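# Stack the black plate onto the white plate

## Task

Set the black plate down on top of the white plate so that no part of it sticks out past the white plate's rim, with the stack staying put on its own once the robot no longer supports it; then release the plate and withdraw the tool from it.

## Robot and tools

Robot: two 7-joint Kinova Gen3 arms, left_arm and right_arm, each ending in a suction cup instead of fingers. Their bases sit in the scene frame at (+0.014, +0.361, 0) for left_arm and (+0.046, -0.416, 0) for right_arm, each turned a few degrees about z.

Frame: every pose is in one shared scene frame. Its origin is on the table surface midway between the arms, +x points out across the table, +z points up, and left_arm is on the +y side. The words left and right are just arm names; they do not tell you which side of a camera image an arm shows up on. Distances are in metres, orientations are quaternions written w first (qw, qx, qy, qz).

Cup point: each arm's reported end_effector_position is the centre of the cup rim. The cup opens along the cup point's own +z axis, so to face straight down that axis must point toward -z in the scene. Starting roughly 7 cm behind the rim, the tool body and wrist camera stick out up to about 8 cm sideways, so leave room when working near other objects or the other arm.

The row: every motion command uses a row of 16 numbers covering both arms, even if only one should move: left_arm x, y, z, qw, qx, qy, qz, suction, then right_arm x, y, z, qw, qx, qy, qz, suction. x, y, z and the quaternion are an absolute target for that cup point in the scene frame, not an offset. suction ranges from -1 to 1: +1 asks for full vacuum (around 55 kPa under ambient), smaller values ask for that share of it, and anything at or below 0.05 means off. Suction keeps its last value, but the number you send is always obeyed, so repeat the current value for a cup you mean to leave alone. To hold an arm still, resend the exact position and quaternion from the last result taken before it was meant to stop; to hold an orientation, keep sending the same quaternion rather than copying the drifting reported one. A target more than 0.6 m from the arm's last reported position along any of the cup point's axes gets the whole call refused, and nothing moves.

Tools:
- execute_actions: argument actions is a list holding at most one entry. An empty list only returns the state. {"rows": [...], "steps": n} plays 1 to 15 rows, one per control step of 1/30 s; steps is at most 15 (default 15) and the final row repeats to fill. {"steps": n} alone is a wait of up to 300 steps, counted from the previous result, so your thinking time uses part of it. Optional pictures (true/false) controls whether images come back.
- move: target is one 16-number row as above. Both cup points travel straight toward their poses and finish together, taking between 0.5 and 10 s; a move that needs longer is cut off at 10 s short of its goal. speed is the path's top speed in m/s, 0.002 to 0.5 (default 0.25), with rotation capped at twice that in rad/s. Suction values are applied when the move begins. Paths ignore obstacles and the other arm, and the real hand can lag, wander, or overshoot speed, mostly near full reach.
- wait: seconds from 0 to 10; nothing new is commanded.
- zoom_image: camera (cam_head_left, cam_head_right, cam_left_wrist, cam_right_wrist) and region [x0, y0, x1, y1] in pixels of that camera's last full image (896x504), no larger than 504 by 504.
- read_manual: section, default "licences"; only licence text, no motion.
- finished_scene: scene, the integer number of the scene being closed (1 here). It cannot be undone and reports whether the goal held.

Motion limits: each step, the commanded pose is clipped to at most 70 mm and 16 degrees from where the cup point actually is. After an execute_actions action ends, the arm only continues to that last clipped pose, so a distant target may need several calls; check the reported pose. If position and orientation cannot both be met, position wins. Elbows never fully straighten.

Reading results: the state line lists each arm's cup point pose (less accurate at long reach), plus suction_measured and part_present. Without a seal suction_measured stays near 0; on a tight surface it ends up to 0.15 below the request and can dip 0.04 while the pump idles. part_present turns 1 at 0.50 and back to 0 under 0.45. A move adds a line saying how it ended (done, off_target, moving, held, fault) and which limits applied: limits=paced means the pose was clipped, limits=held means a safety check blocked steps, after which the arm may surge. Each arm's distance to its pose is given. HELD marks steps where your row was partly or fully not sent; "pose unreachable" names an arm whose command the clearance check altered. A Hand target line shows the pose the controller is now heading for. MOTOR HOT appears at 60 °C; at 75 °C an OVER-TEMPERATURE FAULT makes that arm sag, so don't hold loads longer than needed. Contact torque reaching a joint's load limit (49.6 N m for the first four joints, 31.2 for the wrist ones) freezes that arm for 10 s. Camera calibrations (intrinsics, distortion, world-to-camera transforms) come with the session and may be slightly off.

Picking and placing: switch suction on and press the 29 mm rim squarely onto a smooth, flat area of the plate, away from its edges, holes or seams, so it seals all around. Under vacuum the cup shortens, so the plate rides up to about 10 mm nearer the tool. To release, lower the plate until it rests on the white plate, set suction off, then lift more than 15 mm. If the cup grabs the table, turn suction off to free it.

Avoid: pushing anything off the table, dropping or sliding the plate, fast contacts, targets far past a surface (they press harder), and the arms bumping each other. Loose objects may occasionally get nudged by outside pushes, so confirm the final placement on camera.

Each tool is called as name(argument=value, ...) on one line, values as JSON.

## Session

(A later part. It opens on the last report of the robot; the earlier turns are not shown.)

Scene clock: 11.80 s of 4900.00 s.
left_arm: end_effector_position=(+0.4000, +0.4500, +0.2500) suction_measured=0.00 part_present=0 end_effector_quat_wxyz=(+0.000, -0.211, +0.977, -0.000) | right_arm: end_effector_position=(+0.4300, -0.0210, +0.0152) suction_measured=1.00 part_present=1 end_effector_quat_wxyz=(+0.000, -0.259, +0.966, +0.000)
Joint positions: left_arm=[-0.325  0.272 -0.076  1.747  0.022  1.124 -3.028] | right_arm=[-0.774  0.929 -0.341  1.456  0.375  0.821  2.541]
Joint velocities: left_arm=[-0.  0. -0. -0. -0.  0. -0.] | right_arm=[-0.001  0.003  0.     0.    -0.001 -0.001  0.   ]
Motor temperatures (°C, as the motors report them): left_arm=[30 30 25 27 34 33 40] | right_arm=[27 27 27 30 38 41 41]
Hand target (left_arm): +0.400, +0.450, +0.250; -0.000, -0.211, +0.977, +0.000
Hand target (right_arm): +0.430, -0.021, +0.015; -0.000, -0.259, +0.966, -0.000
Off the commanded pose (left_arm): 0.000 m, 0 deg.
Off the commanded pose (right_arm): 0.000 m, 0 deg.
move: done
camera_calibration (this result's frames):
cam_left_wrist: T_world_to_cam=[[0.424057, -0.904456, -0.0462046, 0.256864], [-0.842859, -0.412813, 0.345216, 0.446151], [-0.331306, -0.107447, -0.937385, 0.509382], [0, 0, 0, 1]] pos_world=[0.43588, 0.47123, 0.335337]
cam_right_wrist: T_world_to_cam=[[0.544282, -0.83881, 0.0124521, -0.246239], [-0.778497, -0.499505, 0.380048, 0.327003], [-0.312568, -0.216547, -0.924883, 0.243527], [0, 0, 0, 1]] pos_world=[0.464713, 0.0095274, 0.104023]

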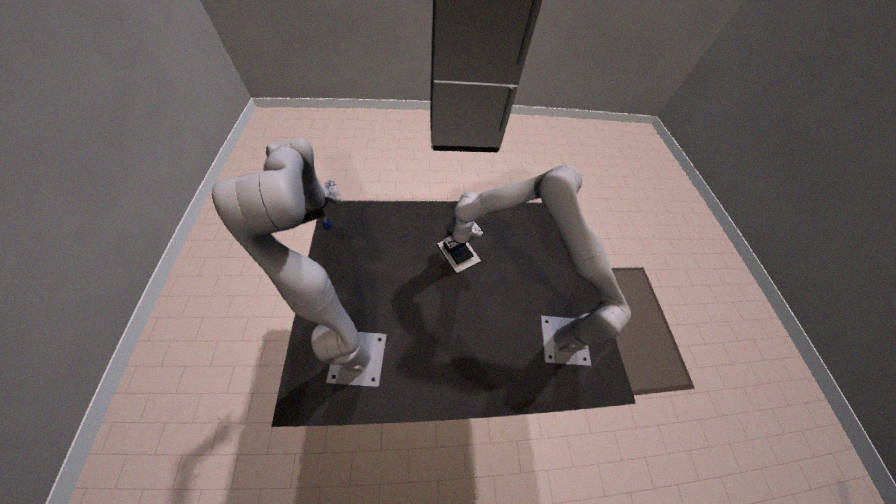

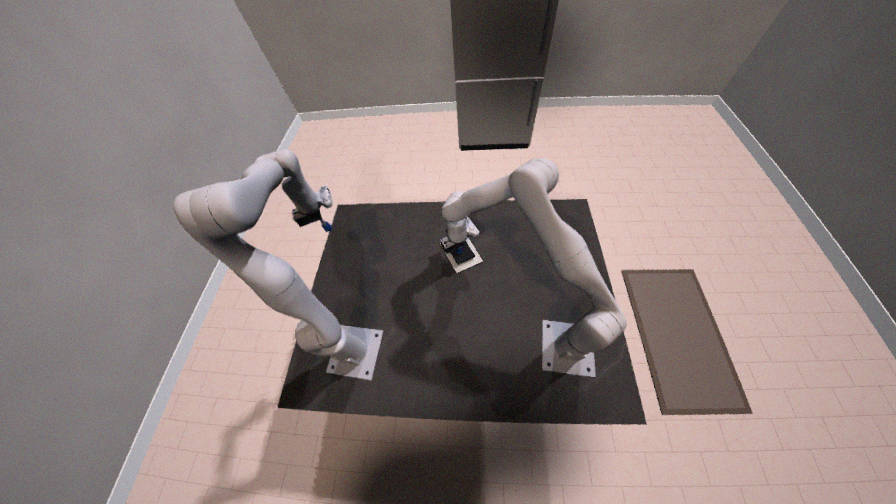

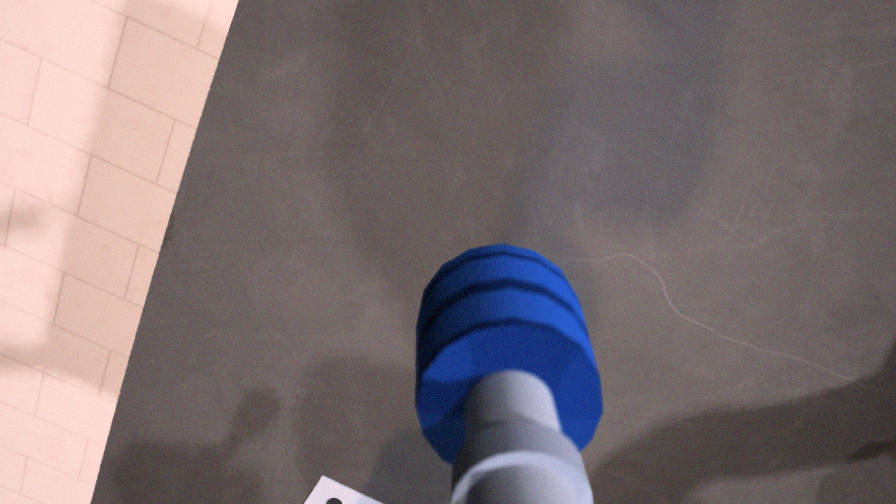

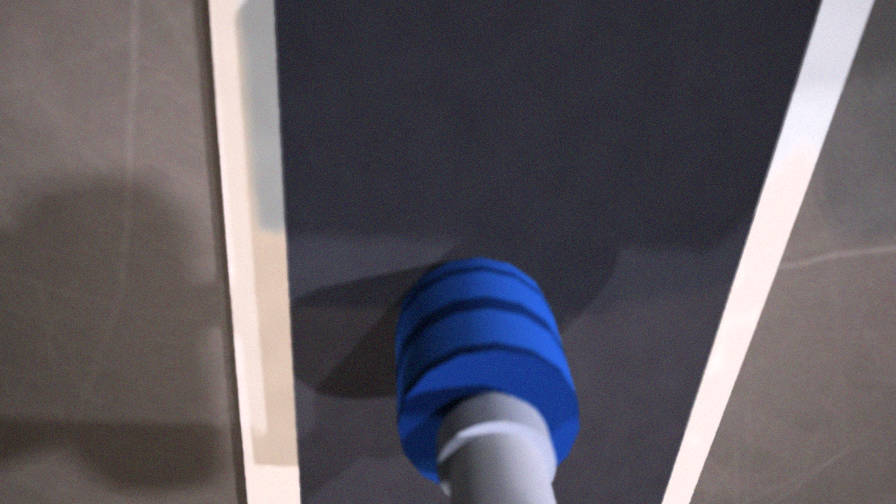

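move(target=[0.40,0.45,0.25,0,-0.211,0.977,0,0,0.43,-0.021,0.005,0,-0.259,0.966,0,1], speed=0.015)

Scene clock: 13.40 s of 4900.00 s.
left_arm: end_effector_position=(+0.4000, +0.4500, +0.2500) suction_measured=0.00 part_present=0 end_effector_quat_wxyz=(+0.000, -0.211, +0.977, +0.000) | right_arm: end_effector_position=(+0.4300, -0.0210, +0.0051) suction_measured=0.98 part_present=1 end_effector_quat_wxyz=(+0.000, -0.259, +0.966, +0.000)
Joint positions: left_arm=[-0.325  0.272 -0.076  1.747  0.022  1.124 -3.028] | right_arm=[-0.777  0.946 -0.336  1.458  0.381  0.802  2.537]
Joint velocities: left_arm=[ 0.002 -0.001 -0.001  0.     0.001 -0.     0.   ] | right_arm=[-0.001  0.    -0.    -0.     0.    -0.001  0.   ]
Motor temperatures (°C, as the motors report them): left_arm=[30 30 25 27 34 33 40] | right_arm=[27 27 27 30 38 41 41]
Hand target (left_arm): +0.400, +0.450, +0.250; -0.000, -0.211, +0.977, +0.000
Hand target (right_arm): +0.430, -0.021, +0.005; -0.000, -0.259, +0.966, -0.000
Off the commanded pose (left_arm): 0.000 m, 0 deg.
Off the commanded pose (right_arm): 0.000 m, 0 deg.
move: done
camera_calibration (this result's frames):
cam_left_wrist: T_world_to_cam=[[0.424057, -0.904456, -0.0462047, 0.256864], [-0.842859, -0.412812, 0.345216, 0.446152], [-0.331306, -0.107447, -0.937385, 0.509382], [0, 0, 0, 1]] pos_world=[0.43588, 0.47123, 0.335337]
cam_right_wrist: T_world_to_cam=[[0.544486, -0.838678, 0.0124559, -0.24616], [-0.778347, -0.499672, 0.380136, 0.330785], [-0.312588, -0.216674, -0.924847, 0.234244], [0, 0, 0, 1]] pos_world=[0.464718, 0.00958972, 0.0939627]

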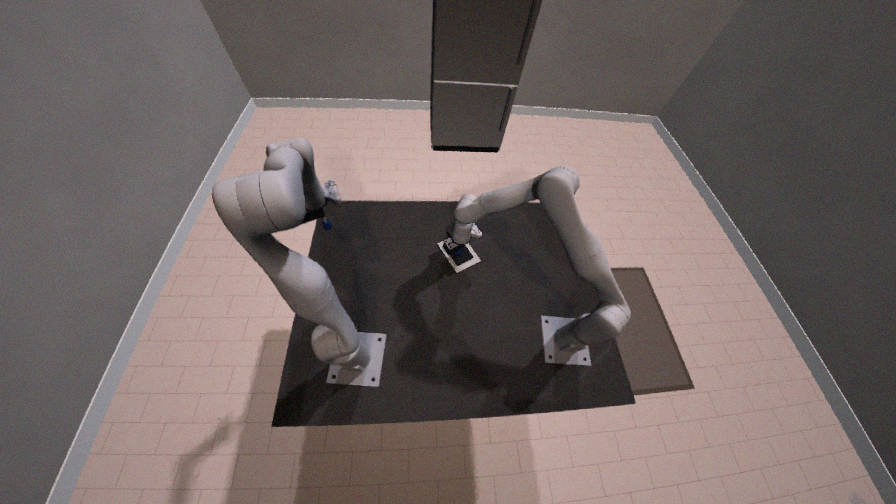

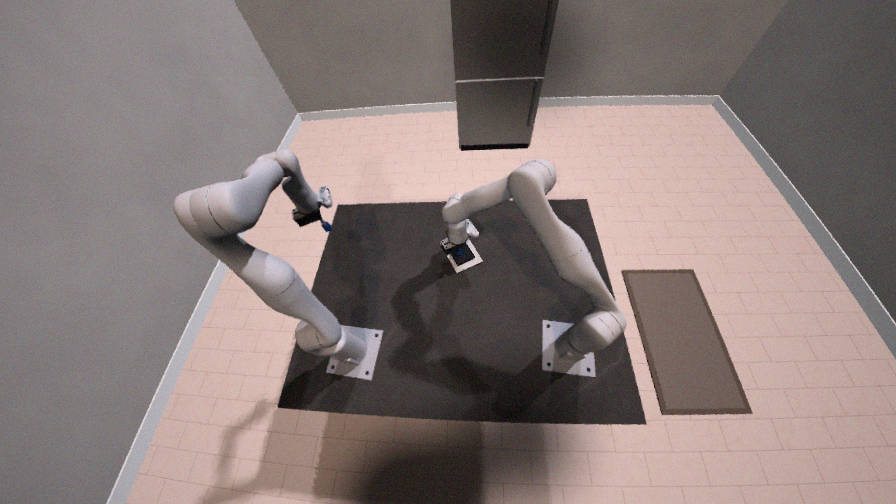

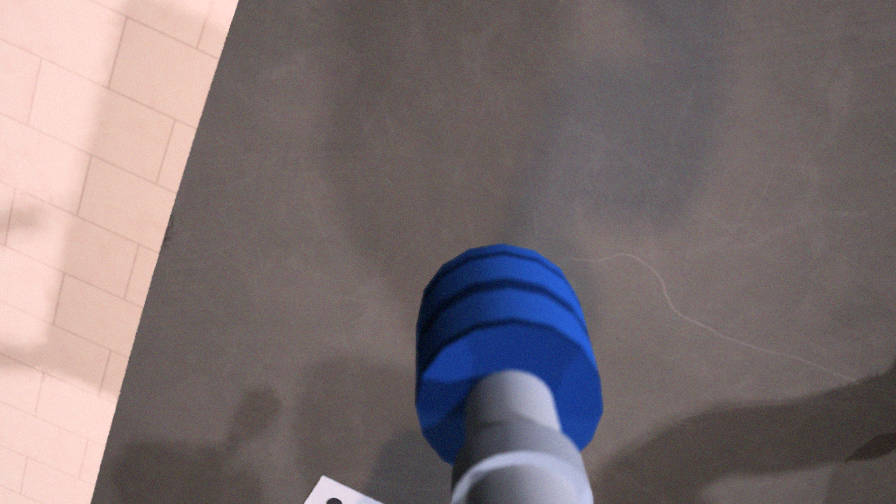

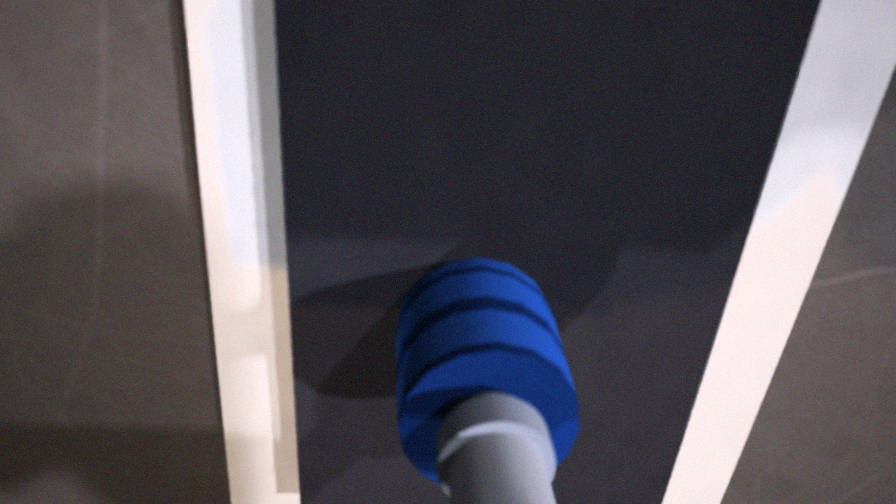

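Shadow still shows a small gap.

move(target=[0.40,0.45,0.25,0,-0.211,0.977,0,0,0.43,-0.021,-0.002,0,-0.259,0.966,0,1], speed=0.012)

Scene clock: 14.53 s of 4900.00 s.
left_arm: end_effector_position=(+0.4000, +0.4500, +0.2500) suction_measured=0.00 part_present=0 end_effector_quat_wxyz=(+0.000, -0.211, +0.977, +0.000) | right_arm: end_effector_position=(+0.4322, -0.0186, +0.0045) suction_measured=0.99 part_present=1 end_effector_quat_wxyz=(+0.004, -0.259, +0.966, +0.002)
Joint positions: left_arm=[-0.325  0.272 -0.076  1.747  0.022  1.124 -3.028] | right_arm=[-0.778  0.947 -0.334  1.457  0.385  0.792  2.534]
Joint velocities: left_arm=[ 0.001  0.    -0.001  0.     0.001 -0.001 -0.   ] | right_arm=[-0.     0.    -0.     0.    -0.     0.001 -0.   ]
Motor temperatures (°C, as the motors report them): left_arm=[30 30 25 27 34 33 40] | right_arm=[27 27 27 30 38 41 41]
Hand target (left_arm): +0.400, +0.450, +0.250; -0.000, -0.211, +0.977, +0.000
Hand target (right_arm): +0.430, -0.021, -0.002; -0.000, -0.259, +0.966, -0.000
Off the commanded pose (left_arm): 0.000 m, 0 deg.
Off the commanded pose (right_arm): 0.007 m, 1 deg.
move: off_target (right_arm)
camera_calibration (this result's frames):
cam_left_wrist: T_world_to_cam=[[0.424057, -0.904456, -0.0462047, 0.256864], [-0.842859, -0.412813, 0.345216, 0.446151], [-0.331307, -0.107447, -0.937385, 0.509382], [0, 0, 0, 1]] pos_world=[0.43588, 0.47123, 0.335337]
cam_right_wrist: T_world_to_cam=[[0.544147, -0.838919, 0.010899, -0.245149], [-0.781251, -0.501921, 0.371109, 0.335162], [-0.30586, -0.210453, -0.928525, 0.232053], [0, 0, 0, 1]] pos_world=[0.466218, 0.0114008, 0.0937571]

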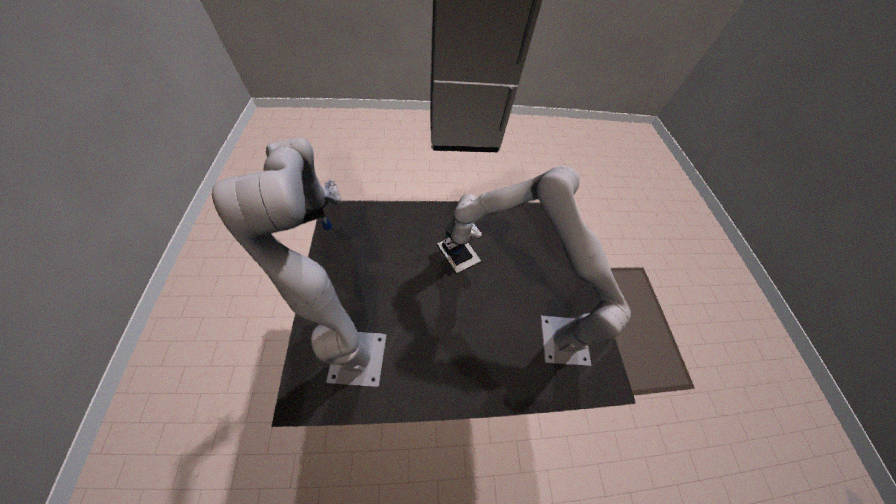

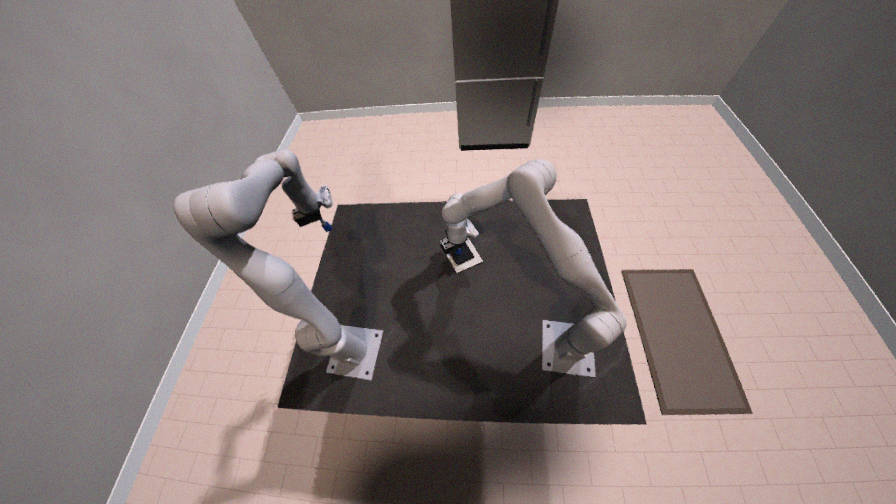

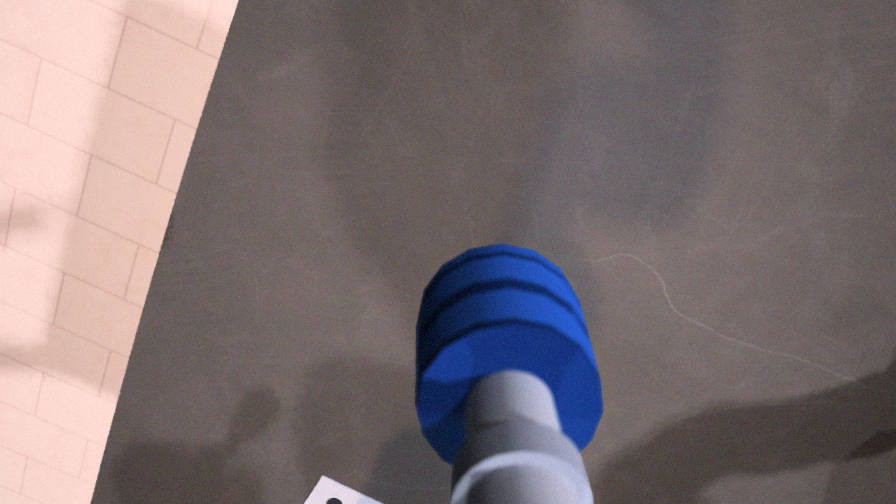

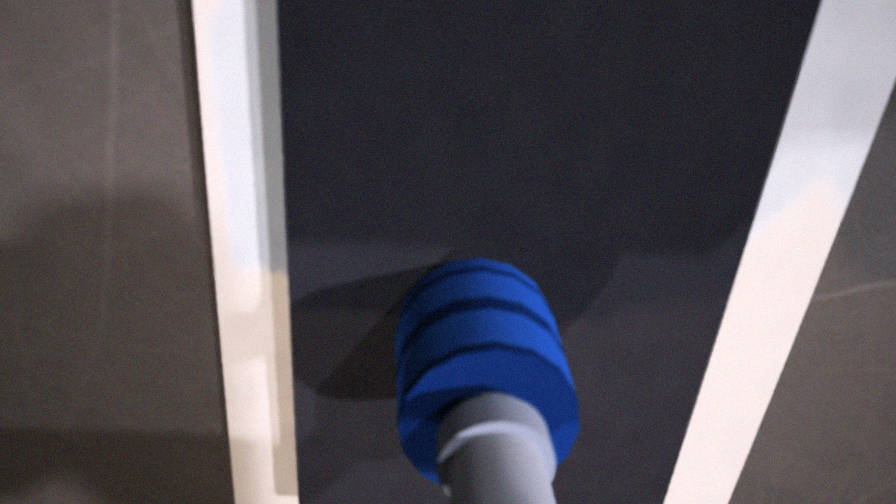

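execute_actions(actions=[{"rows":[[0.40,0.45,0.25,0,-0.211,0.977,0,0,0.432,-0.0186,0.006,0,-0.259,0.966,0,0]],"steps":10}], pictures=false)

move(target=[0.40,0.45,0.25,0,-0.211,0.977,0,0,0.432,-0.0186,0.04,0,-0.259,0.966,0,0], speed=0.08)

move(target=[0.40,0.45,0.25,0,-0.211,0.977,0,0,0.42,-0.27,0.2,0,0,1,0,0], speed=0.35)

zoom_image(camera="cam_head_left", region=[420, 220, 510, 290])

Scene clock: 15.77 s of 4900.00 s.
left_arm: end_effector_position=(+0.4000, +0.4500, +0.2500) suction_measured=0.00 part_present=0 end_effector_quat_wxyz=(+0.000, -0.211, +0.977, +0.000) | right_arm: end_effector_position=(+0.4332, -0.0175, +0.0084) suction_measured=0.00 part_present=0 end_effector_quat_wxyz=(+0.002, -0.259, +0.966, +0.001)
Joint positions: left_arm=[-0.325  0.272 -0.076  1.747  0.022  1.124 -3.028] | right_arm=[-0.777  0.946 -0.338  1.444  0.38   0.812  2.54 ]
Joint velocities: left_arm=[ 0.001 -0.    -0.002 -0.001  0.001 -0.001  0.   ] | right_arm=[ 0.     0.003  0.    -0.004  0.     0.001  0.   ]
Motor temperatures (°C, as the motors report them): left_arm=[30 30 25 27 34 33 40] | right_arm=[27 27 27 30 38 41 41]
Hand target (left_arm): +0.400, +0.450, +0.250; -0.000, -0.211, +0.977, +0.000
Hand target (right_arm): +0.432, -0.019, +0.006; -0.000, -0.259, +0.966, +0.000
Off the commanded pose (left_arm): 0.000 m, 0 deg.
Off the commanded pose (right_arm): 0.003 m, 0 deg.
Steps of this call (steps 1 to 27: nothing new was sent; steps 28 to 37: all 10 steps of this action). Readings (end_effector_position | what the end effector reports):
28: left_arm (+0.4000, +0.4500, +0.2500) | right_arm (+0.4324, -0.0185, +0.0049) | left_arm suction_measured=0.00 part_present=0 | right_arm suction_measured=0.30 part_present=0
29: left_arm (+0.4000, +0.4500, +0.2500) | right_arm (+0.4330, -0.0179, +0.0068) | left_arm suction_measured=0.00 part_present=0 | right_arm suction_measured=0.01 part_present=0
31: left_arm (+0.4000, +0.4500, +0.2500) | right_arm (+0.4334, -0.0172, +0.0093) | left_arm suction_measured=0.00 part_present=0 | right_arm suction_measured=0.00 part_present=0
35: left_arm (+0.4000, +0.4500, +0.2500) | right_arm (+0.4332, -0.0175, +0.0085) | left_arm suction_measured=0.00 part_present=0 | right_arm suction_measured=0.00 part_present=0
37: the state above

Scene clock: 16.73 s of 4900.00 s.
left_arm: end_effector_position=(+0.4000, +0.4500, +0.2500) suction_measured=0.00 part_present=0 end_effector_quat_wxyz=(+0.000, -0.211, +0.977, -0.000) | right_arm: end_effector_position=(+0.4319, -0.0186, +0.0398) suction_measured=0.00 part_present=0 end_effector_quat_wxyz=(-0.000, -0.259, +0.966, -0.000)
Joint positions: left_arm=[-0.325  0.272 -0.076  1.747  0.022  1.124 -3.028] | right_arm=[-0.768  0.895 -0.355  1.433  0.36   0.878  2.555]
Joint velocities: left_arm=[-0.    -0.001  0.001  0.    -0.     0.    -0.   ] | right_arm=[ 0.002 -0.004 -0.     0.    -0.     0.001 -0.   ]
Motor temperatures (°C, as the motors report them): left_arm=[30 30 25 27 34 33 40] | right_arm=[27 27 27 30 38 41 41]
Hand target (left_arm): +0.400, +0.450, +0.250; -0.000, -0.211, +0.977, +0.000
Hand target (right_arm): +0.432, -0.019, +0.040; +0.000, -0.259, +0.966, +0.000
Off the commanded pose (left_arm): 0.000 m, 0 deg.
Off the commanded pose (right_arm): 0.000 m, 0 deg.
move: done
camera_calibration (this result's frames):
cam_left_wrist: T_world_to_cam=[[0.424057, -0.904456, -0.0462047, 0.256864], [-0.842859, -0.412813, 0.345216, 0.446151], [-0.331307, -0.107447, -0.937385, 0.509382], [0, 0, 0, 1]] pos_world=[0.43588, 0.47123, 0.335337]
cam_right_wrist: T_world_to_cam=[[0.544887, -0.838417, 0.0124832, -0.245752], [-0.777943, -0.499918, 0.38064, 0.320104], [-0.312895, -0.217117, -0.924639, 0.267511], [0, 0, 0, 1]] pos_world=[0.466633, 0.0120642, 0.128574]

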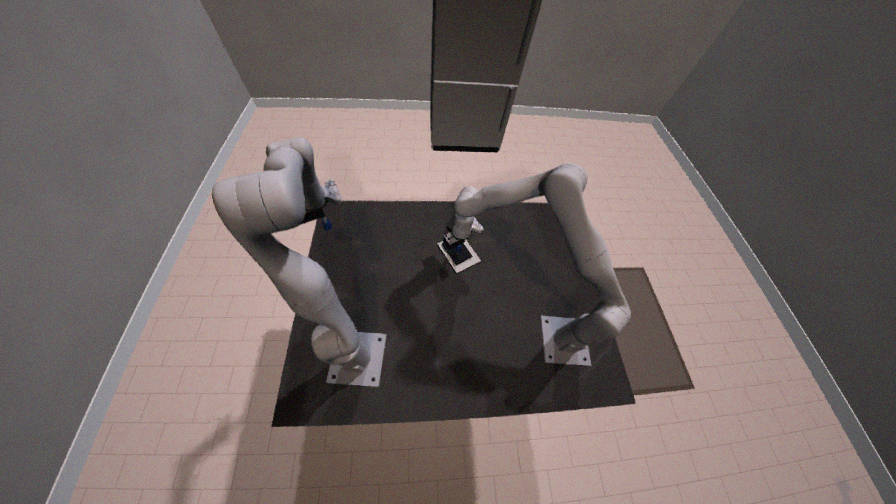

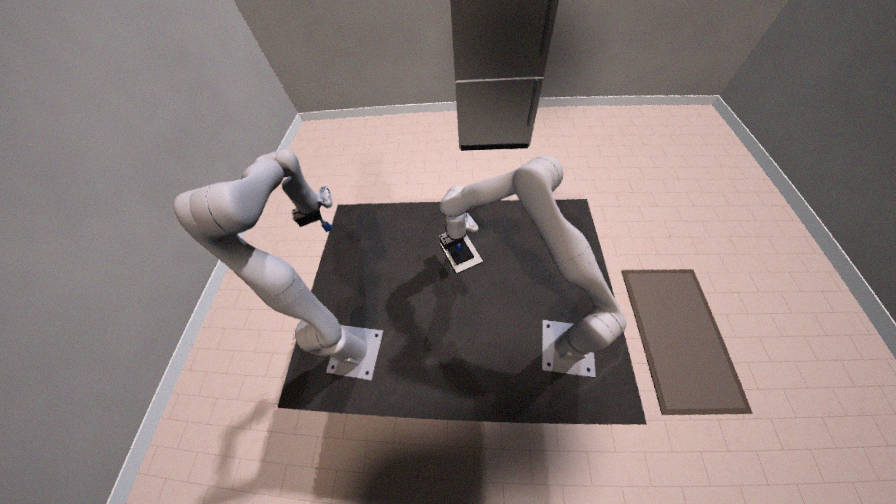

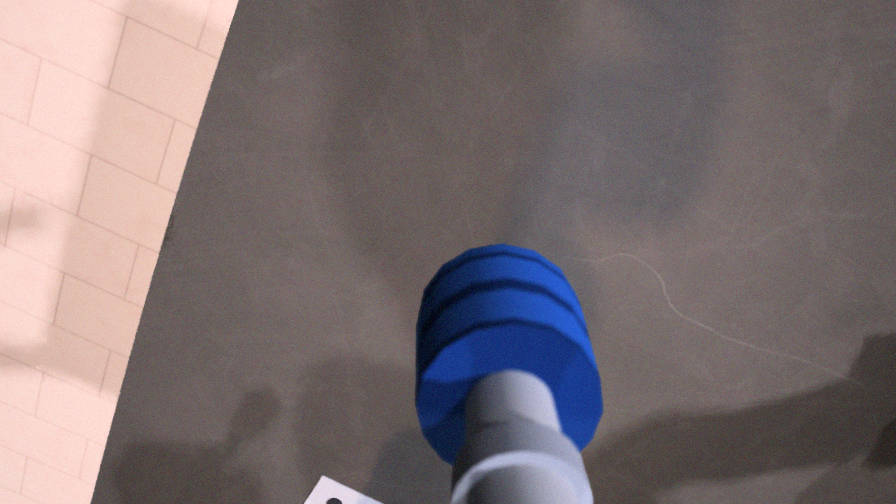

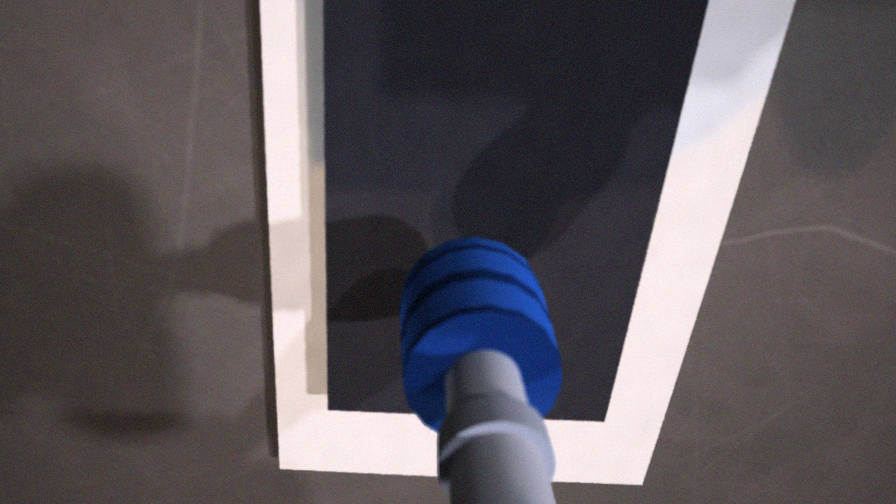

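Scene clock: 18.20 s of 4900.00 s.
left_arm: end_effector_position=(+0.4000, +0.4500, +0.2500) suction_measured=0.00 part_present=0 end_effector_quat_wxyz=(+0.000, -0.211, +0.977, +0.000) | right_arm: end_effector_position=(+0.4205, -0.2691, +0.1999) suction_measured=0.00 part_present=0 end_effector_quat_wxyz=(+0.000, -0.001, +1.000, +0.001)
Joint positions: left_arm=[-0.325  0.272 -0.076  1.747  0.022  1.124 -3.028] | right_arm=[-0.336  0.356 -0.291  1.819  0.12   0.983  2.588]
Joint velocities: left_arm=[ 0.001  0.001  0.001 -0.001  0.001 -0.002 -0.   ] | right_arm=[ 0.002 -0.003  0.     0.001 -0.001 -0.002  0.001]
Motor temperatures (°C, as the motors report them): left_arm=[30 30 25 27 34 33 40] | right_arm=[27 27 27 30 38 41 41]
Hand target (left_arm): +0.400, +0.450, +0.250; -0.000, -0.211, +0.977, +0.000
Hand target (right_arm): +0.421, -0.269, +0.200; +0.001, -0.000, +1.000, +0.001
Off the commanded pose (left_arm): 0.000 m, 0 deg.
Off the commanded pose (right_arm): 0.001 m, 0 deg.
move: done
camera_calibration (this result's frames):
cam_left_wrist: T_world_to_cam=[[0.424057, -0.904456, -0.0462048, 0.256864], [-0.842859, -0.412813, 0.345216, 0.446152], [-0.331306, -0.107447, -0.937385, 0.509382], [0, 0, 0, 1]] pos_world=[0.43588, 0.47123, 0.335337]
cam_right_wrist: T_world_to_cam=[[0.0530633, -0.998527, 0.0112911, -0.287643], [-0.924047, -0.0448124, 0.379643, 0.309108], [-0.378577, -0.0305786, -0.925064, 0.435464], [0, 0, 0, 1]] pos_world=[0.46575, -0.260052, 0.28873]

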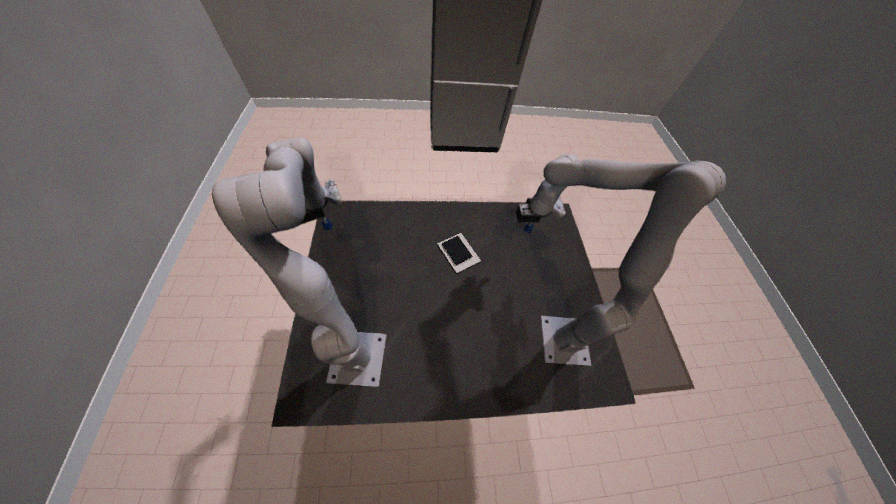

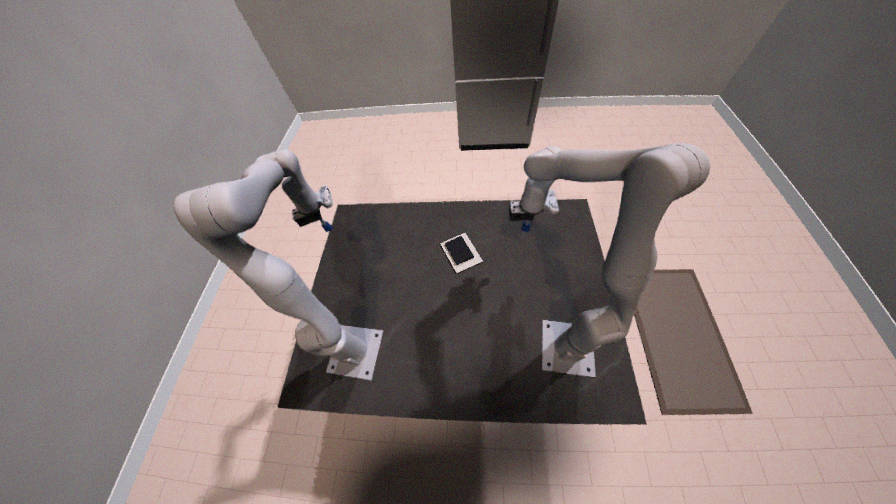

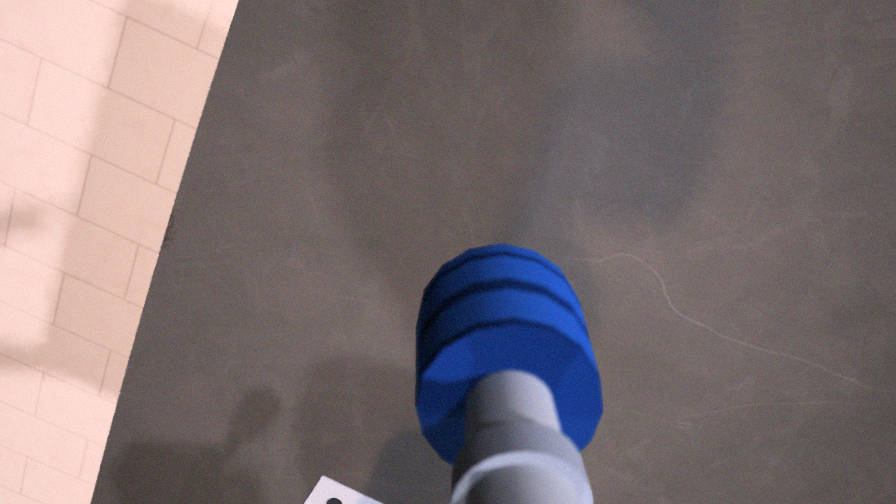

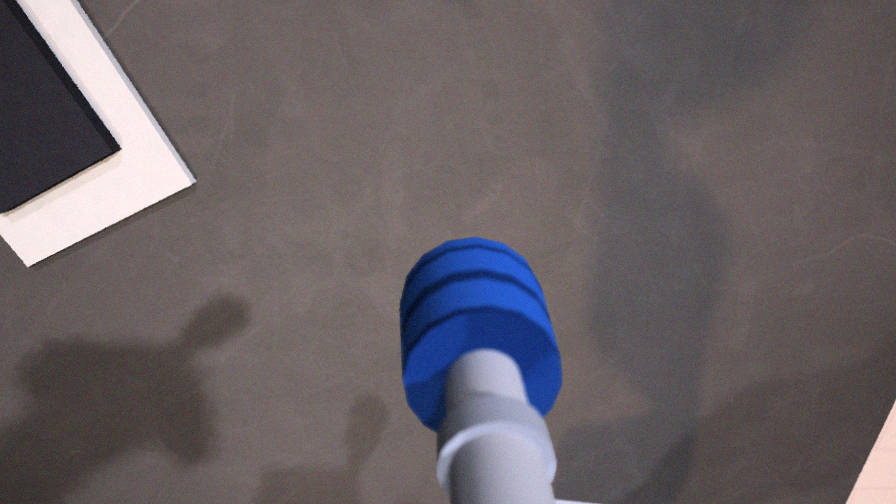

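Region (420, 220, 510, 290) of cam_head_left's 896x504 image, scaled by 5.600, with more detail than that image has.

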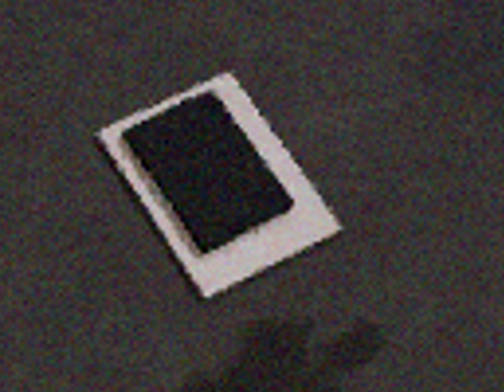

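finished_scene(scene=2)

The scene is finished: the task was done.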